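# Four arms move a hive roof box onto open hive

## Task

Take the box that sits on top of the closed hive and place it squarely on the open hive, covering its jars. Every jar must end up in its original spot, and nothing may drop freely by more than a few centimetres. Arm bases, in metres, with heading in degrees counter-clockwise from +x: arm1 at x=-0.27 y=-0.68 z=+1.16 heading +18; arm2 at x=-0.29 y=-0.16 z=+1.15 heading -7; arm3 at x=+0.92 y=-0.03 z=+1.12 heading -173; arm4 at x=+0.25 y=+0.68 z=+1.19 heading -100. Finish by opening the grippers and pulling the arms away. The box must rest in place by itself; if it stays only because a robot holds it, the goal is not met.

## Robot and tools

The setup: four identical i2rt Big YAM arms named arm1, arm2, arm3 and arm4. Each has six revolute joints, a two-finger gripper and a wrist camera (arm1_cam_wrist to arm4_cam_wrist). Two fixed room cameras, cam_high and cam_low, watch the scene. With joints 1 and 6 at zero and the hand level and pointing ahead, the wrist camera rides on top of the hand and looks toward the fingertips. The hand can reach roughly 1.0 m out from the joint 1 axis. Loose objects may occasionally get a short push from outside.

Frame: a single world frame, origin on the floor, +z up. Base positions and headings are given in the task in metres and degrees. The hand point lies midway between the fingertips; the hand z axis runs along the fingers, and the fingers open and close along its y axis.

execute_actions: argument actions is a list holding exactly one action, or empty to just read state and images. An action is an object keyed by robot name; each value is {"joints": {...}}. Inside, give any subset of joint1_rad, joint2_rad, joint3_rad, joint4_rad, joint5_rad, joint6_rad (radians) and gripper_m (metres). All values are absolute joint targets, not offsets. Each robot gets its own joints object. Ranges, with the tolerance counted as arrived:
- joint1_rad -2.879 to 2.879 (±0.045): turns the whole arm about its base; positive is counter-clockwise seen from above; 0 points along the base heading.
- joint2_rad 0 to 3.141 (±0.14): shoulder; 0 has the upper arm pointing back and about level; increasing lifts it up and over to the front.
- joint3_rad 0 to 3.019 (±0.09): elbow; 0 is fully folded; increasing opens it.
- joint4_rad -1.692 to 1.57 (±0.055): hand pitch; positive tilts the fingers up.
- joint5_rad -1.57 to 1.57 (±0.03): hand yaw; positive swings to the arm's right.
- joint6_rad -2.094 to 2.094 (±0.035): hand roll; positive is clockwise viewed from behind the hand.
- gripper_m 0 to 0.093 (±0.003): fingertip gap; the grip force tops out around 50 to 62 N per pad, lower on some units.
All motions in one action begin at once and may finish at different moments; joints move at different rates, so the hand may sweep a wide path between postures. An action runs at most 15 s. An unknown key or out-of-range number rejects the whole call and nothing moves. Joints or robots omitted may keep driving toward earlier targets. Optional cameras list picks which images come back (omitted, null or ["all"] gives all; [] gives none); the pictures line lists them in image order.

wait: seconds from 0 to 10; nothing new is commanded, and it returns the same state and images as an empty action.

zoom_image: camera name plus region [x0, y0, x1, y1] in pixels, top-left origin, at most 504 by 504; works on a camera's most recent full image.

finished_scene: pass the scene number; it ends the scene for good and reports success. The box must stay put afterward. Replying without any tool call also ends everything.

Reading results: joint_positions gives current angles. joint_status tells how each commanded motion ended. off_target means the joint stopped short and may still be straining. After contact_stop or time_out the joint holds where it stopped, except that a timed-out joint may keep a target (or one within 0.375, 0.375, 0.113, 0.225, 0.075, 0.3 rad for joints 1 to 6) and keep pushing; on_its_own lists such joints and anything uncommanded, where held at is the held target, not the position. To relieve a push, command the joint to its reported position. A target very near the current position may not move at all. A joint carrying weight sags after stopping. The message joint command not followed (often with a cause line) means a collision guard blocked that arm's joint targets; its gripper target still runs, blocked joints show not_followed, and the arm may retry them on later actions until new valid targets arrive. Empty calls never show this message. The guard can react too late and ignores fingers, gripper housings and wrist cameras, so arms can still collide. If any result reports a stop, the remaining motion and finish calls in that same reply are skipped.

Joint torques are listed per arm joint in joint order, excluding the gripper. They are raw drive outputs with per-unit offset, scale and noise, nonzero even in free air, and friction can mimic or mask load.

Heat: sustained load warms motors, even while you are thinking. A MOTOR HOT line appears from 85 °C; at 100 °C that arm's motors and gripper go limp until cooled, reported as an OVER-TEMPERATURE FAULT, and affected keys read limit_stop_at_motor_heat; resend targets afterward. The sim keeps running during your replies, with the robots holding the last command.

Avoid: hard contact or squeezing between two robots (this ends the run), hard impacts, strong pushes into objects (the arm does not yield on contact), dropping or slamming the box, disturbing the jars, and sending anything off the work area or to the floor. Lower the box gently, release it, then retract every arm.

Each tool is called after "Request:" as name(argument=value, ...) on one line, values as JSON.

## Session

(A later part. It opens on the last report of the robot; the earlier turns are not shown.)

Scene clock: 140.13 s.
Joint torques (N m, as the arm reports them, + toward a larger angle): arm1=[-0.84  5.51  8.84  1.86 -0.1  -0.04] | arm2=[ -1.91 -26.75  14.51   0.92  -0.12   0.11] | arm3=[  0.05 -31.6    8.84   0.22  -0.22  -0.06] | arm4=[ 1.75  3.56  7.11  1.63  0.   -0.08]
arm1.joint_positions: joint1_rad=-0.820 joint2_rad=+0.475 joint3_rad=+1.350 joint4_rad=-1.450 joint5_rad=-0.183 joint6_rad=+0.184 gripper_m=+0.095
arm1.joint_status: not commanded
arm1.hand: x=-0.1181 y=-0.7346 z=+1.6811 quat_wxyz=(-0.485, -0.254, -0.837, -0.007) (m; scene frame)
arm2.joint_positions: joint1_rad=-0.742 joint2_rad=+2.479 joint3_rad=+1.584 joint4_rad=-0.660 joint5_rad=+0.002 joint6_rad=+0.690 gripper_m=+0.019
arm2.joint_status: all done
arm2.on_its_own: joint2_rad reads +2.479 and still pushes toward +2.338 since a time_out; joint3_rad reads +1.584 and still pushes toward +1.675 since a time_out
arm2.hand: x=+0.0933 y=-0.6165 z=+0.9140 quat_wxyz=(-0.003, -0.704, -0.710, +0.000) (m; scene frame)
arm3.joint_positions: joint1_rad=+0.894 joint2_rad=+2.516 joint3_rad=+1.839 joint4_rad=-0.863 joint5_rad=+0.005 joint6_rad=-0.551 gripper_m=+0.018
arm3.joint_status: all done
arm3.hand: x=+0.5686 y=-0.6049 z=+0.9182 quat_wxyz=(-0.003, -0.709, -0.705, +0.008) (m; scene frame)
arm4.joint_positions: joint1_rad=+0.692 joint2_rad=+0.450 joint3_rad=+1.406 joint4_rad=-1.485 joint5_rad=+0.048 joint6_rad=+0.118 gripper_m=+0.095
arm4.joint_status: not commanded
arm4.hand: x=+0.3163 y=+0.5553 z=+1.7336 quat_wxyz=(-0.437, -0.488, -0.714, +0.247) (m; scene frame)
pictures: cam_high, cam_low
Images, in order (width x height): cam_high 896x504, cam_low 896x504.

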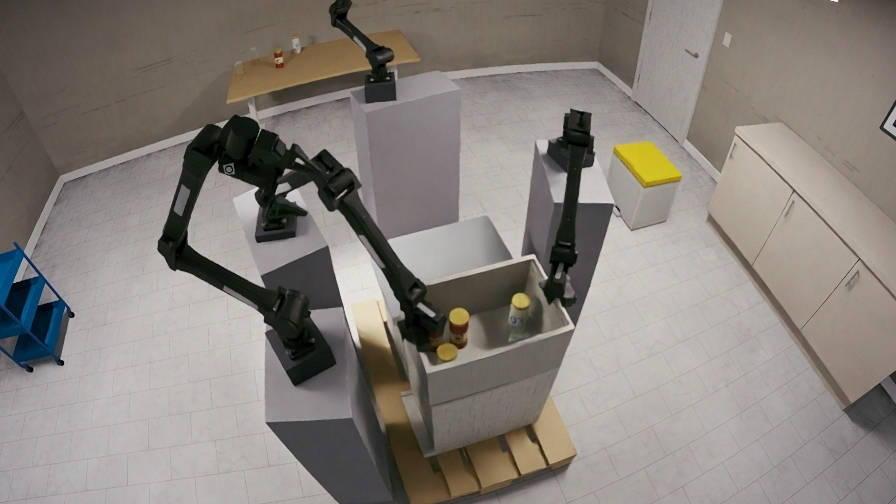

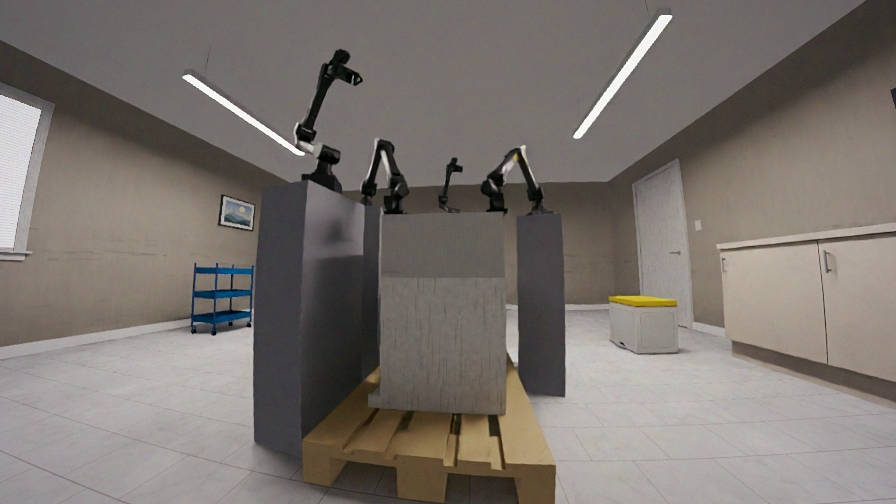

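Request:
execute_actions(actions=[{"arm2":{"joints":{"joint1_rad":-0.735}},"arm3":{"joints":{"joint1_rad":0.918}}}], cameras=["cam_high","cam_low"])

Request:
zoom_image(camera="cam_low", region=[360, 190, 540, 300])

Request:
zoom_image(camera="cam_high", region=[400, 370, 480, 430])

Request:
zoom_image(camera="cam_high", region=[520, 340, 600, 400])

Scene clock: 142.67 s.
Joint torques (N m, as the arm reports them, + toward a larger angle): arm1=[-0.96  5.53  8.88  1.95 -0.12 -0.05] | arm2=[  0.26 -26.99  14.52   0.86  -0.11   0.11] | arm3=[  1.63 -31.48   8.83   0.19  -0.21  -0.06] | arm4=[ 1.74  3.59  7.11  1.65  0.   -0.08]
arm1.joint_positions: joint1_rad=-0.820 joint2_rad=+0.475 joint3_rad=+1.350 joint4_rad=-1.450 joint5_rad=-0.183 joint6_rad=+0.184 gripper_m=+0.095
arm1.joint_status: not commanded
arm1.hand: x=-0.1181 y=-0.7346 z=+1.6811 quat_wxyz=(-0.485, -0.254, -0.837, -0.007) (m; scene frame)
arm2.joint_positions: joint1_rad=-0.740 joint2_rad=+2.479 joint3_rad=+1.584 joint4_rad=-0.660 joint5_rad=+0.002 joint6_rad=+0.690 gripper_m=+0.019
arm2.joint_status: all done
arm2.on_its_own: joint2_rad reads +2.479 and still pushes toward +2.338 since a time_out; joint3_rad reads +1.584 and still pushes toward +1.675 since a time_out
arm2.hand: x=+0.0942 y=-0.6158 z=+0.9140 quat_wxyz=(-0.003, -0.703, -0.711, +0.000) (m; scene frame)
arm3.joint_positions: joint1_rad=+0.895 joint2_rad=+2.516 joint3_rad=+1.839 joint4_rad=-0.863 joint5_rad=+0.005 joint6_rad=-0.551 gripper_m=+0.018
arm3.joint_status: all done
arm3.hand: x=+0.5694 y=-0.6055 z=+0.9182 quat_wxyz=(-0.003, -0.708, -0.706, +0.008) (m; scene frame)
arm4.joint_positions: joint1_rad=+0.692 joint2_rad=+0.450 joint3_rad=+1.406 joint4_rad=-1.485 joint5_rad=+0.048 joint6_rad=+0.118 gripper_m=+0.095
arm4.joint_status: not commanded
arm4.hand: x=+0.3163 y=+0.5553 z=+1.7336 quat_wxyz=(-0.437, -0.488, -0.714, +0.247) (m; scene frame)
pictures: cam_high, cam_low
Images, in order (width x height): cam_high 896x504, cam_low 896x504.

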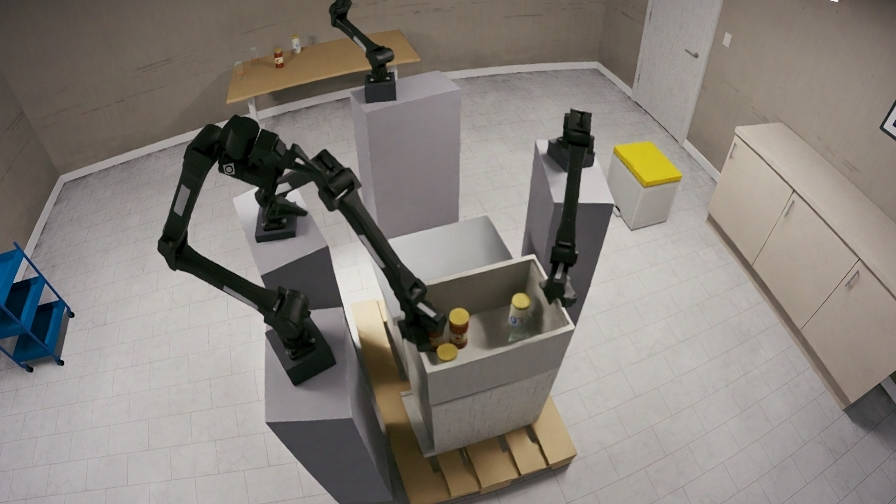

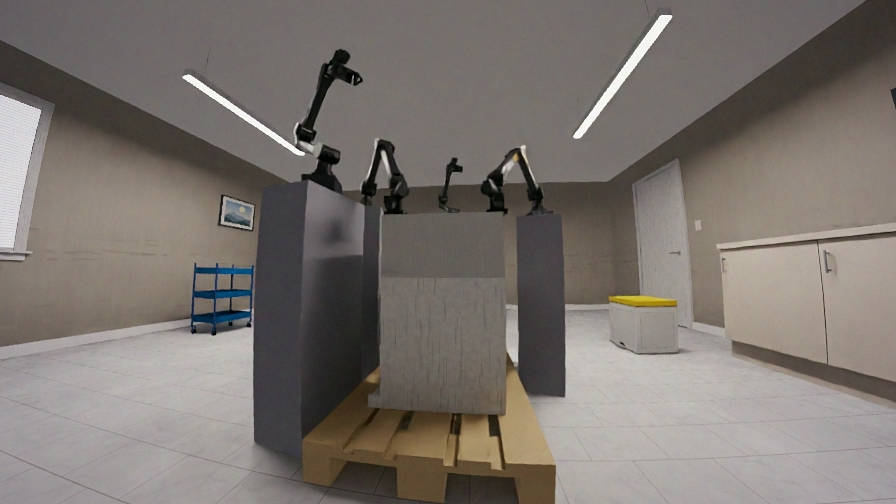

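Region (360, 190, 540, 300) of cam_low's 896x504 image, scaled by 2.800, with more detail than that image has.

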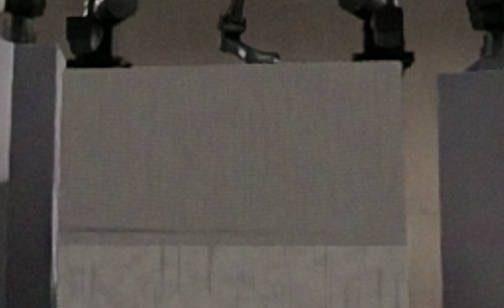

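Region (400, 370, 480, 430) of cam_high's 896x504 image, scaled by 6.300, with more detail than that image has; it fills the top 378 rows of this view, and the rest is white.

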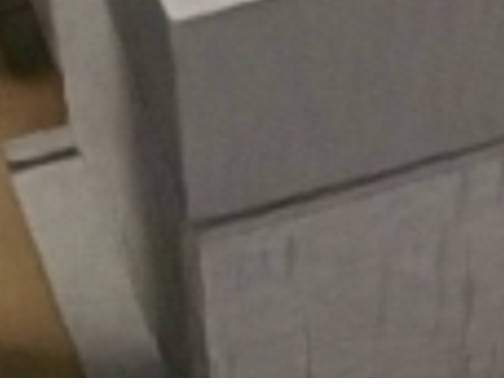

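Region (520, 340, 600, 400) of cam_high's 896x504 image, scaled by 6.300, with more detail than that image has; it fills the top 378 rows of this view, and the rest is white.

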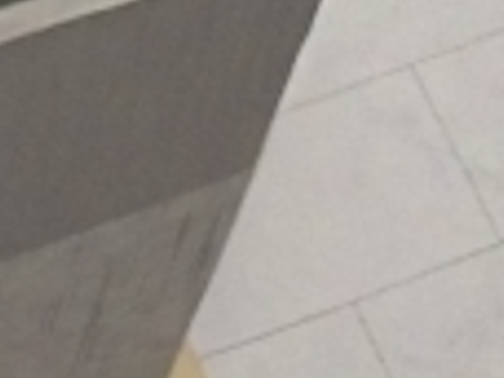

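Request:
execute_actions(actions=[{"arm2":{"joints":{"joint1_rad":-0.74,"joint2_rad":2.44,"joint3_rad":1.60,"gripper_m":0.075}},"arm3":{"joints":{"joint1_rad":0.897,"joint2_rad":2.49,"joint3_rad":1.855,"gripper_m":0.075}}}], cameras=["arm2_cam_wrist","arm3_cam_wrist","cam_high"])

Scene clock: 145.50 s.
Joint torques (N m, as the arm reports them, + toward a larger angle): arm1=[-0.66  5.49  8.87  1.89 -0.12 -0.05] | arm2=[  0.4  -17.57   7.91   0.99  -0.11   0.11] | arm3=[  0.16 -20.99   8.42   0.27  -0.21  -0.06] | arm4=[ 1.83  3.51  7.12  1.63  0.   -0.09]
arm1.joint_positions: joint1_rad=-0.820 joint2_rad=+0.475 joint3_rad=+1.350 joint4_rad=-1.450 joint5_rad=-0.183 joint6_rad=+0.184 gripper_m=+0.095
arm1.joint_status: not commanded
arm1.hand: x=-0.1181 y=-0.7346 z=+1.6811 quat_wxyz=(-0.485, -0.254, -0.837, -0.007) (m; scene frame)
arm2.joint_positions: joint1_rad=-0.740 joint2_rad=+2.444 joint3_rad=+1.585 joint4_rad=-0.660 joint5_rad=+0.002 joint6_rad=+0.690 gripper_m=+0.075
arm2.joint_status: all done
arm2.hand: x=+0.1025 y=-0.6257 z=+0.9345 quat_wxyz=(-0.021, -0.703, -0.711, +0.001) (m; scene frame)
arm3.joint_positions: joint1_rad=+0.895 joint2_rad=+2.482 joint3_rad=+1.838 joint4_rad=-0.863 joint5_rad=+0.004 joint6_rad=-0.551 gripper_m=+0.075
arm3.joint_status: all done
arm3.hand: x=+0.5640 y=-0.6140 z=+0.9399 quat_wxyz=(-0.007, -0.708, -0.705, +0.024) (m; scene frame)
arm4.joint_positions: joint1_rad=+0.692 joint2_rad=+0.450 joint3_rad=+1.406 joint4_rad=-1.485 joint5_rad=+0.048 joint6_rad=+0.118 gripper_m=+0.095
arm4.joint_status: not commanded
arm4.hand: x=+0.3163 y=+0.5553 z=+1.7336 quat_wxyz=(-0.437, -0.488, -0.714, +0.247) (m; scene frame)
pictures: arm2_cam_wrist, arm3_cam_wrist, cam_high
Images, in order (width x height): arm2_cam_wrist 896x504, arm3_cam_wrist 896x504, cam_high 896x504.

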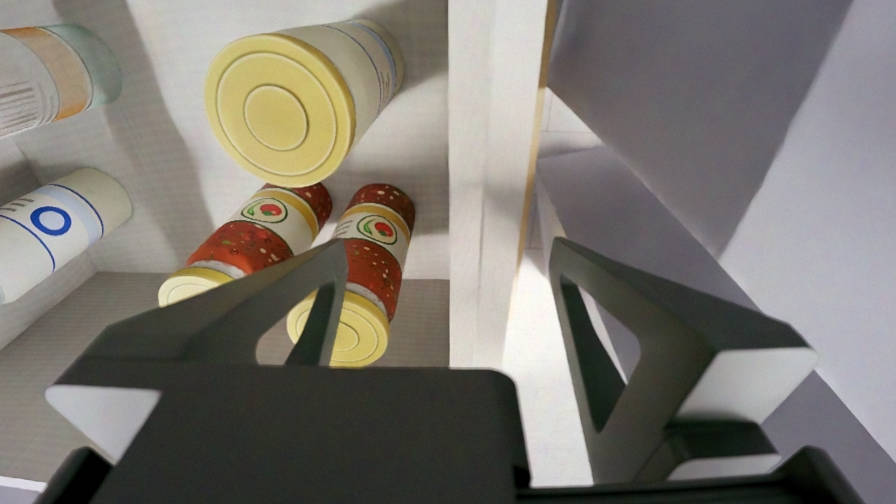

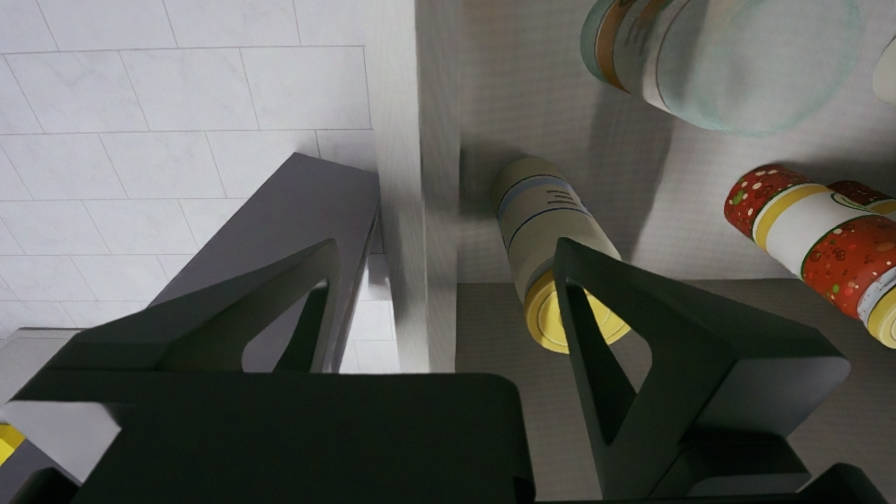

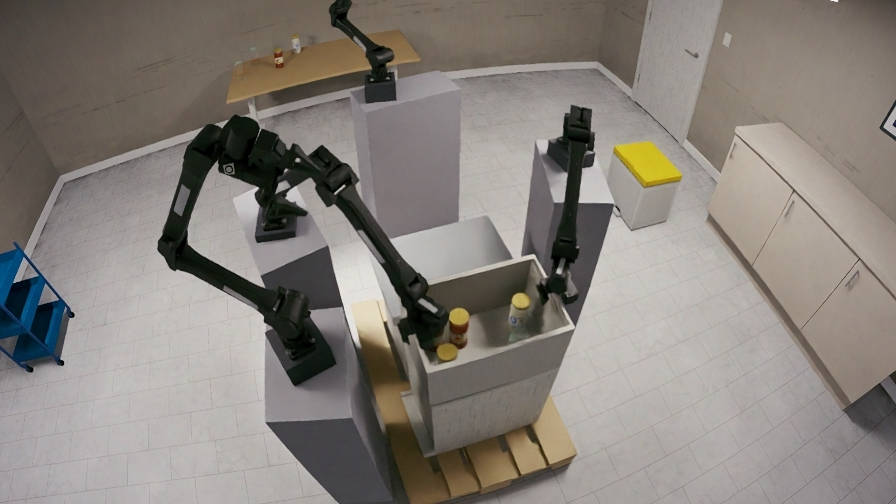

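Request:
execute_actions(actions=[{"arm2":{"joints":{"joint2_rad":1.3,"joint4_rad":-1.6}},"arm3":{"joints":{"joint2_rad":1.3,"joint4_rad":-1.65}}}], cameras=["arm2_cam_wrist","arm3_cam_wrist","cam_high","cam_low"])

Request:
zoom_image(camera="cam_high", region=[370, 230, 610, 470])

Request:
zoom_image(camera="cam_low", region=[360, 190, 540, 300])

Scene clock: 153.40 s.
Joint torques (N m, as the arm reports them, + toward a larger angle): arm1=[-0.83  5.72  8.85  1.83 -0.1  -0.05] | arm2=[-0.17 -6.96 11.51  0.85 -0.11  0.08] | arm3=[ 0.05 -6.79  8.61  0.46 -0.21 -0.04] | arm4=[ 1.67  3.58  7.12  1.63  0.   -0.08]
arm1.joint_positions: joint1_rad=-0.820 joint2_rad=+0.475 joint3_rad=+1.350 joint4_rad=-1.450 joint5_rad=-0.183 joint6_rad=+0.184 gripper_m=+0.095
arm1.joint_status: not commanded
arm1.hand: x=-0.1181 y=-0.7346 z=+1.6811 quat_wxyz=(-0.485, -0.254, -0.837, -0.007) (m; scene frame)
arm2.joint_positions: joint1_rad=-0.740 joint2_rad=+1.292 joint3_rad=+1.585 joint4_rad=-1.587 joint5_rad=+0.002 joint6_rad=+0.690 gripper_m=+0.075
arm2.joint_status: all done
arm2.hand: x=-0.0252 y=-0.4775 z=+1.5368 quat_wxyz=(-0.132, -0.697, -0.704, +0.011) (m; scene frame)
arm3.joint_positions: joint1_rad=+0.895 joint2_rad=+1.291 joint3_rad=+1.854 joint4_rad=-1.633 joint5_rad=+0.004 joint6_rad=-0.551 gripper_m=+0.075
arm3.joint_status: all done
arm3.hand: x=+0.6922 y=-0.3979 z=+1.6107 quat_wxyz=(-0.057, -0.688, -0.684, +0.234) (m; scene frame)
arm4.joint_positions: joint1_rad=+0.692 joint2_rad=+0.450 joint3_rad=+1.406 joint4_rad=-1.485 joint5_rad=+0.048 joint6_rad=+0.118 gripper_m=+0.095
arm4.joint_status: not commanded
arm4.hand: x=+0.3163 y=+0.5553 z=+1.7336 quat_wxyz=(-0.437, -0.488, -0.714, +0.247) (m; scene frame)
pictures: arm2_cam_wrist, arm3_cam_wrist, cam_high, cam_low
Images, in order (width x height): arm2_cam_wrist 896x504, arm3_cam_wrist 896x504, cam_high 896x504, cam_low 896x504.

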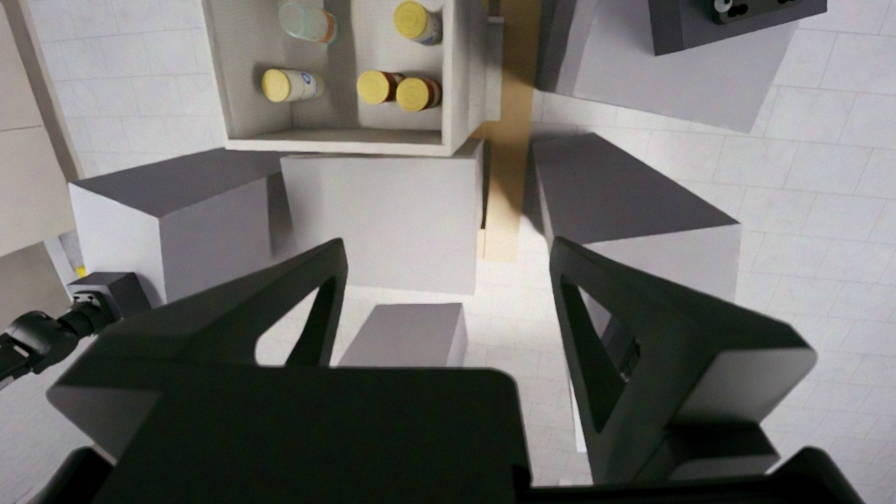

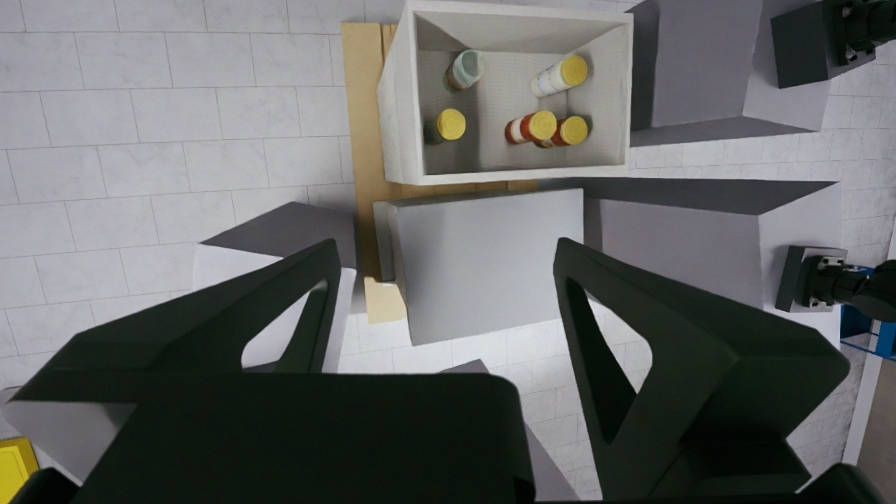

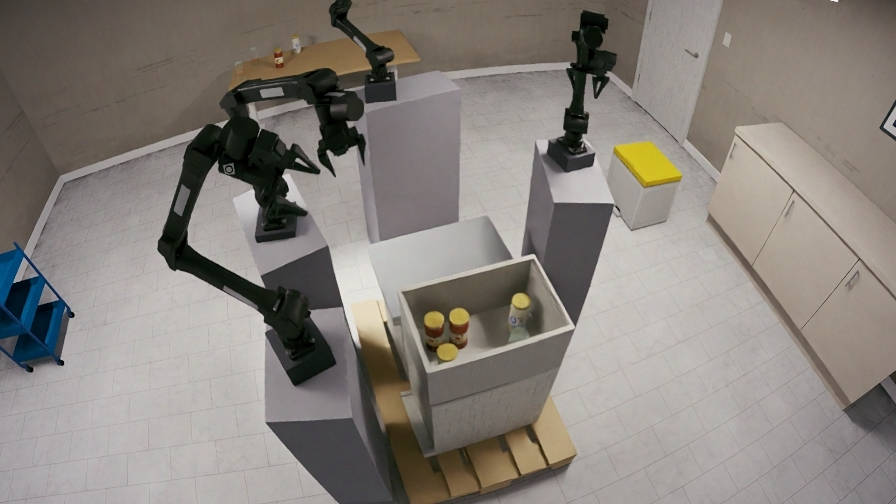

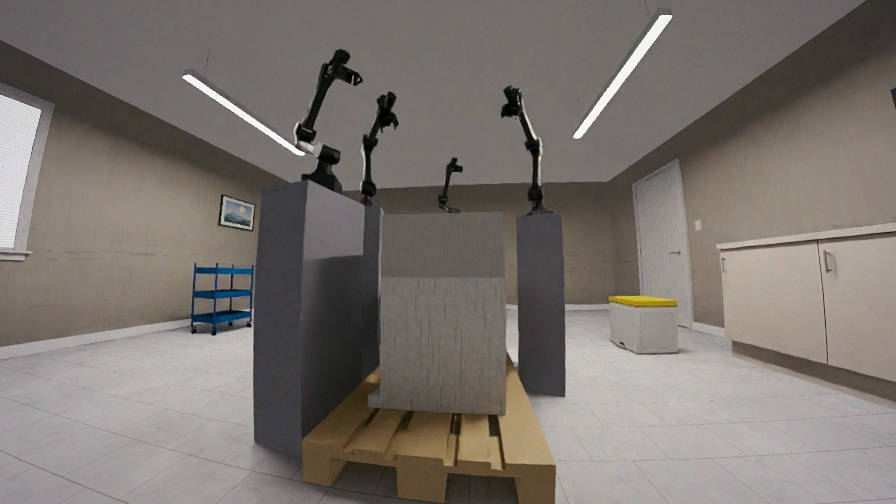

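Region (370, 230, 610, 470) of cam_high's 896x504 image, scaled by 2.100, with more detail than that image has.

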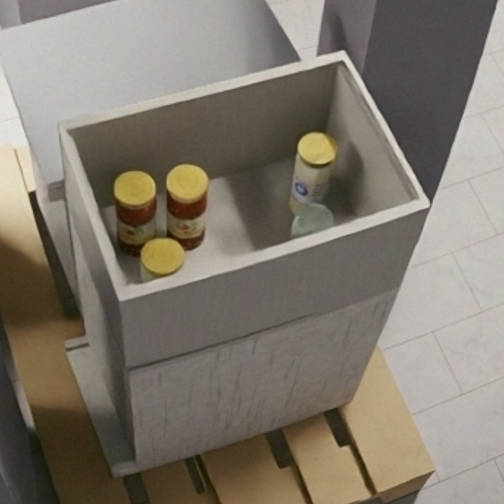

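Region (360, 190, 540, 300) of cam_low's 896x504 image, scaled by 2.800, with more detail than that image has.

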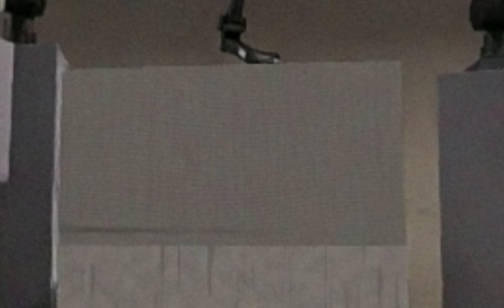

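The box sits flush on the open hive, the jars haven't moved, and the arms are clear.

Request:
finished_scene(scene=2)

The scene is finished: the task was done.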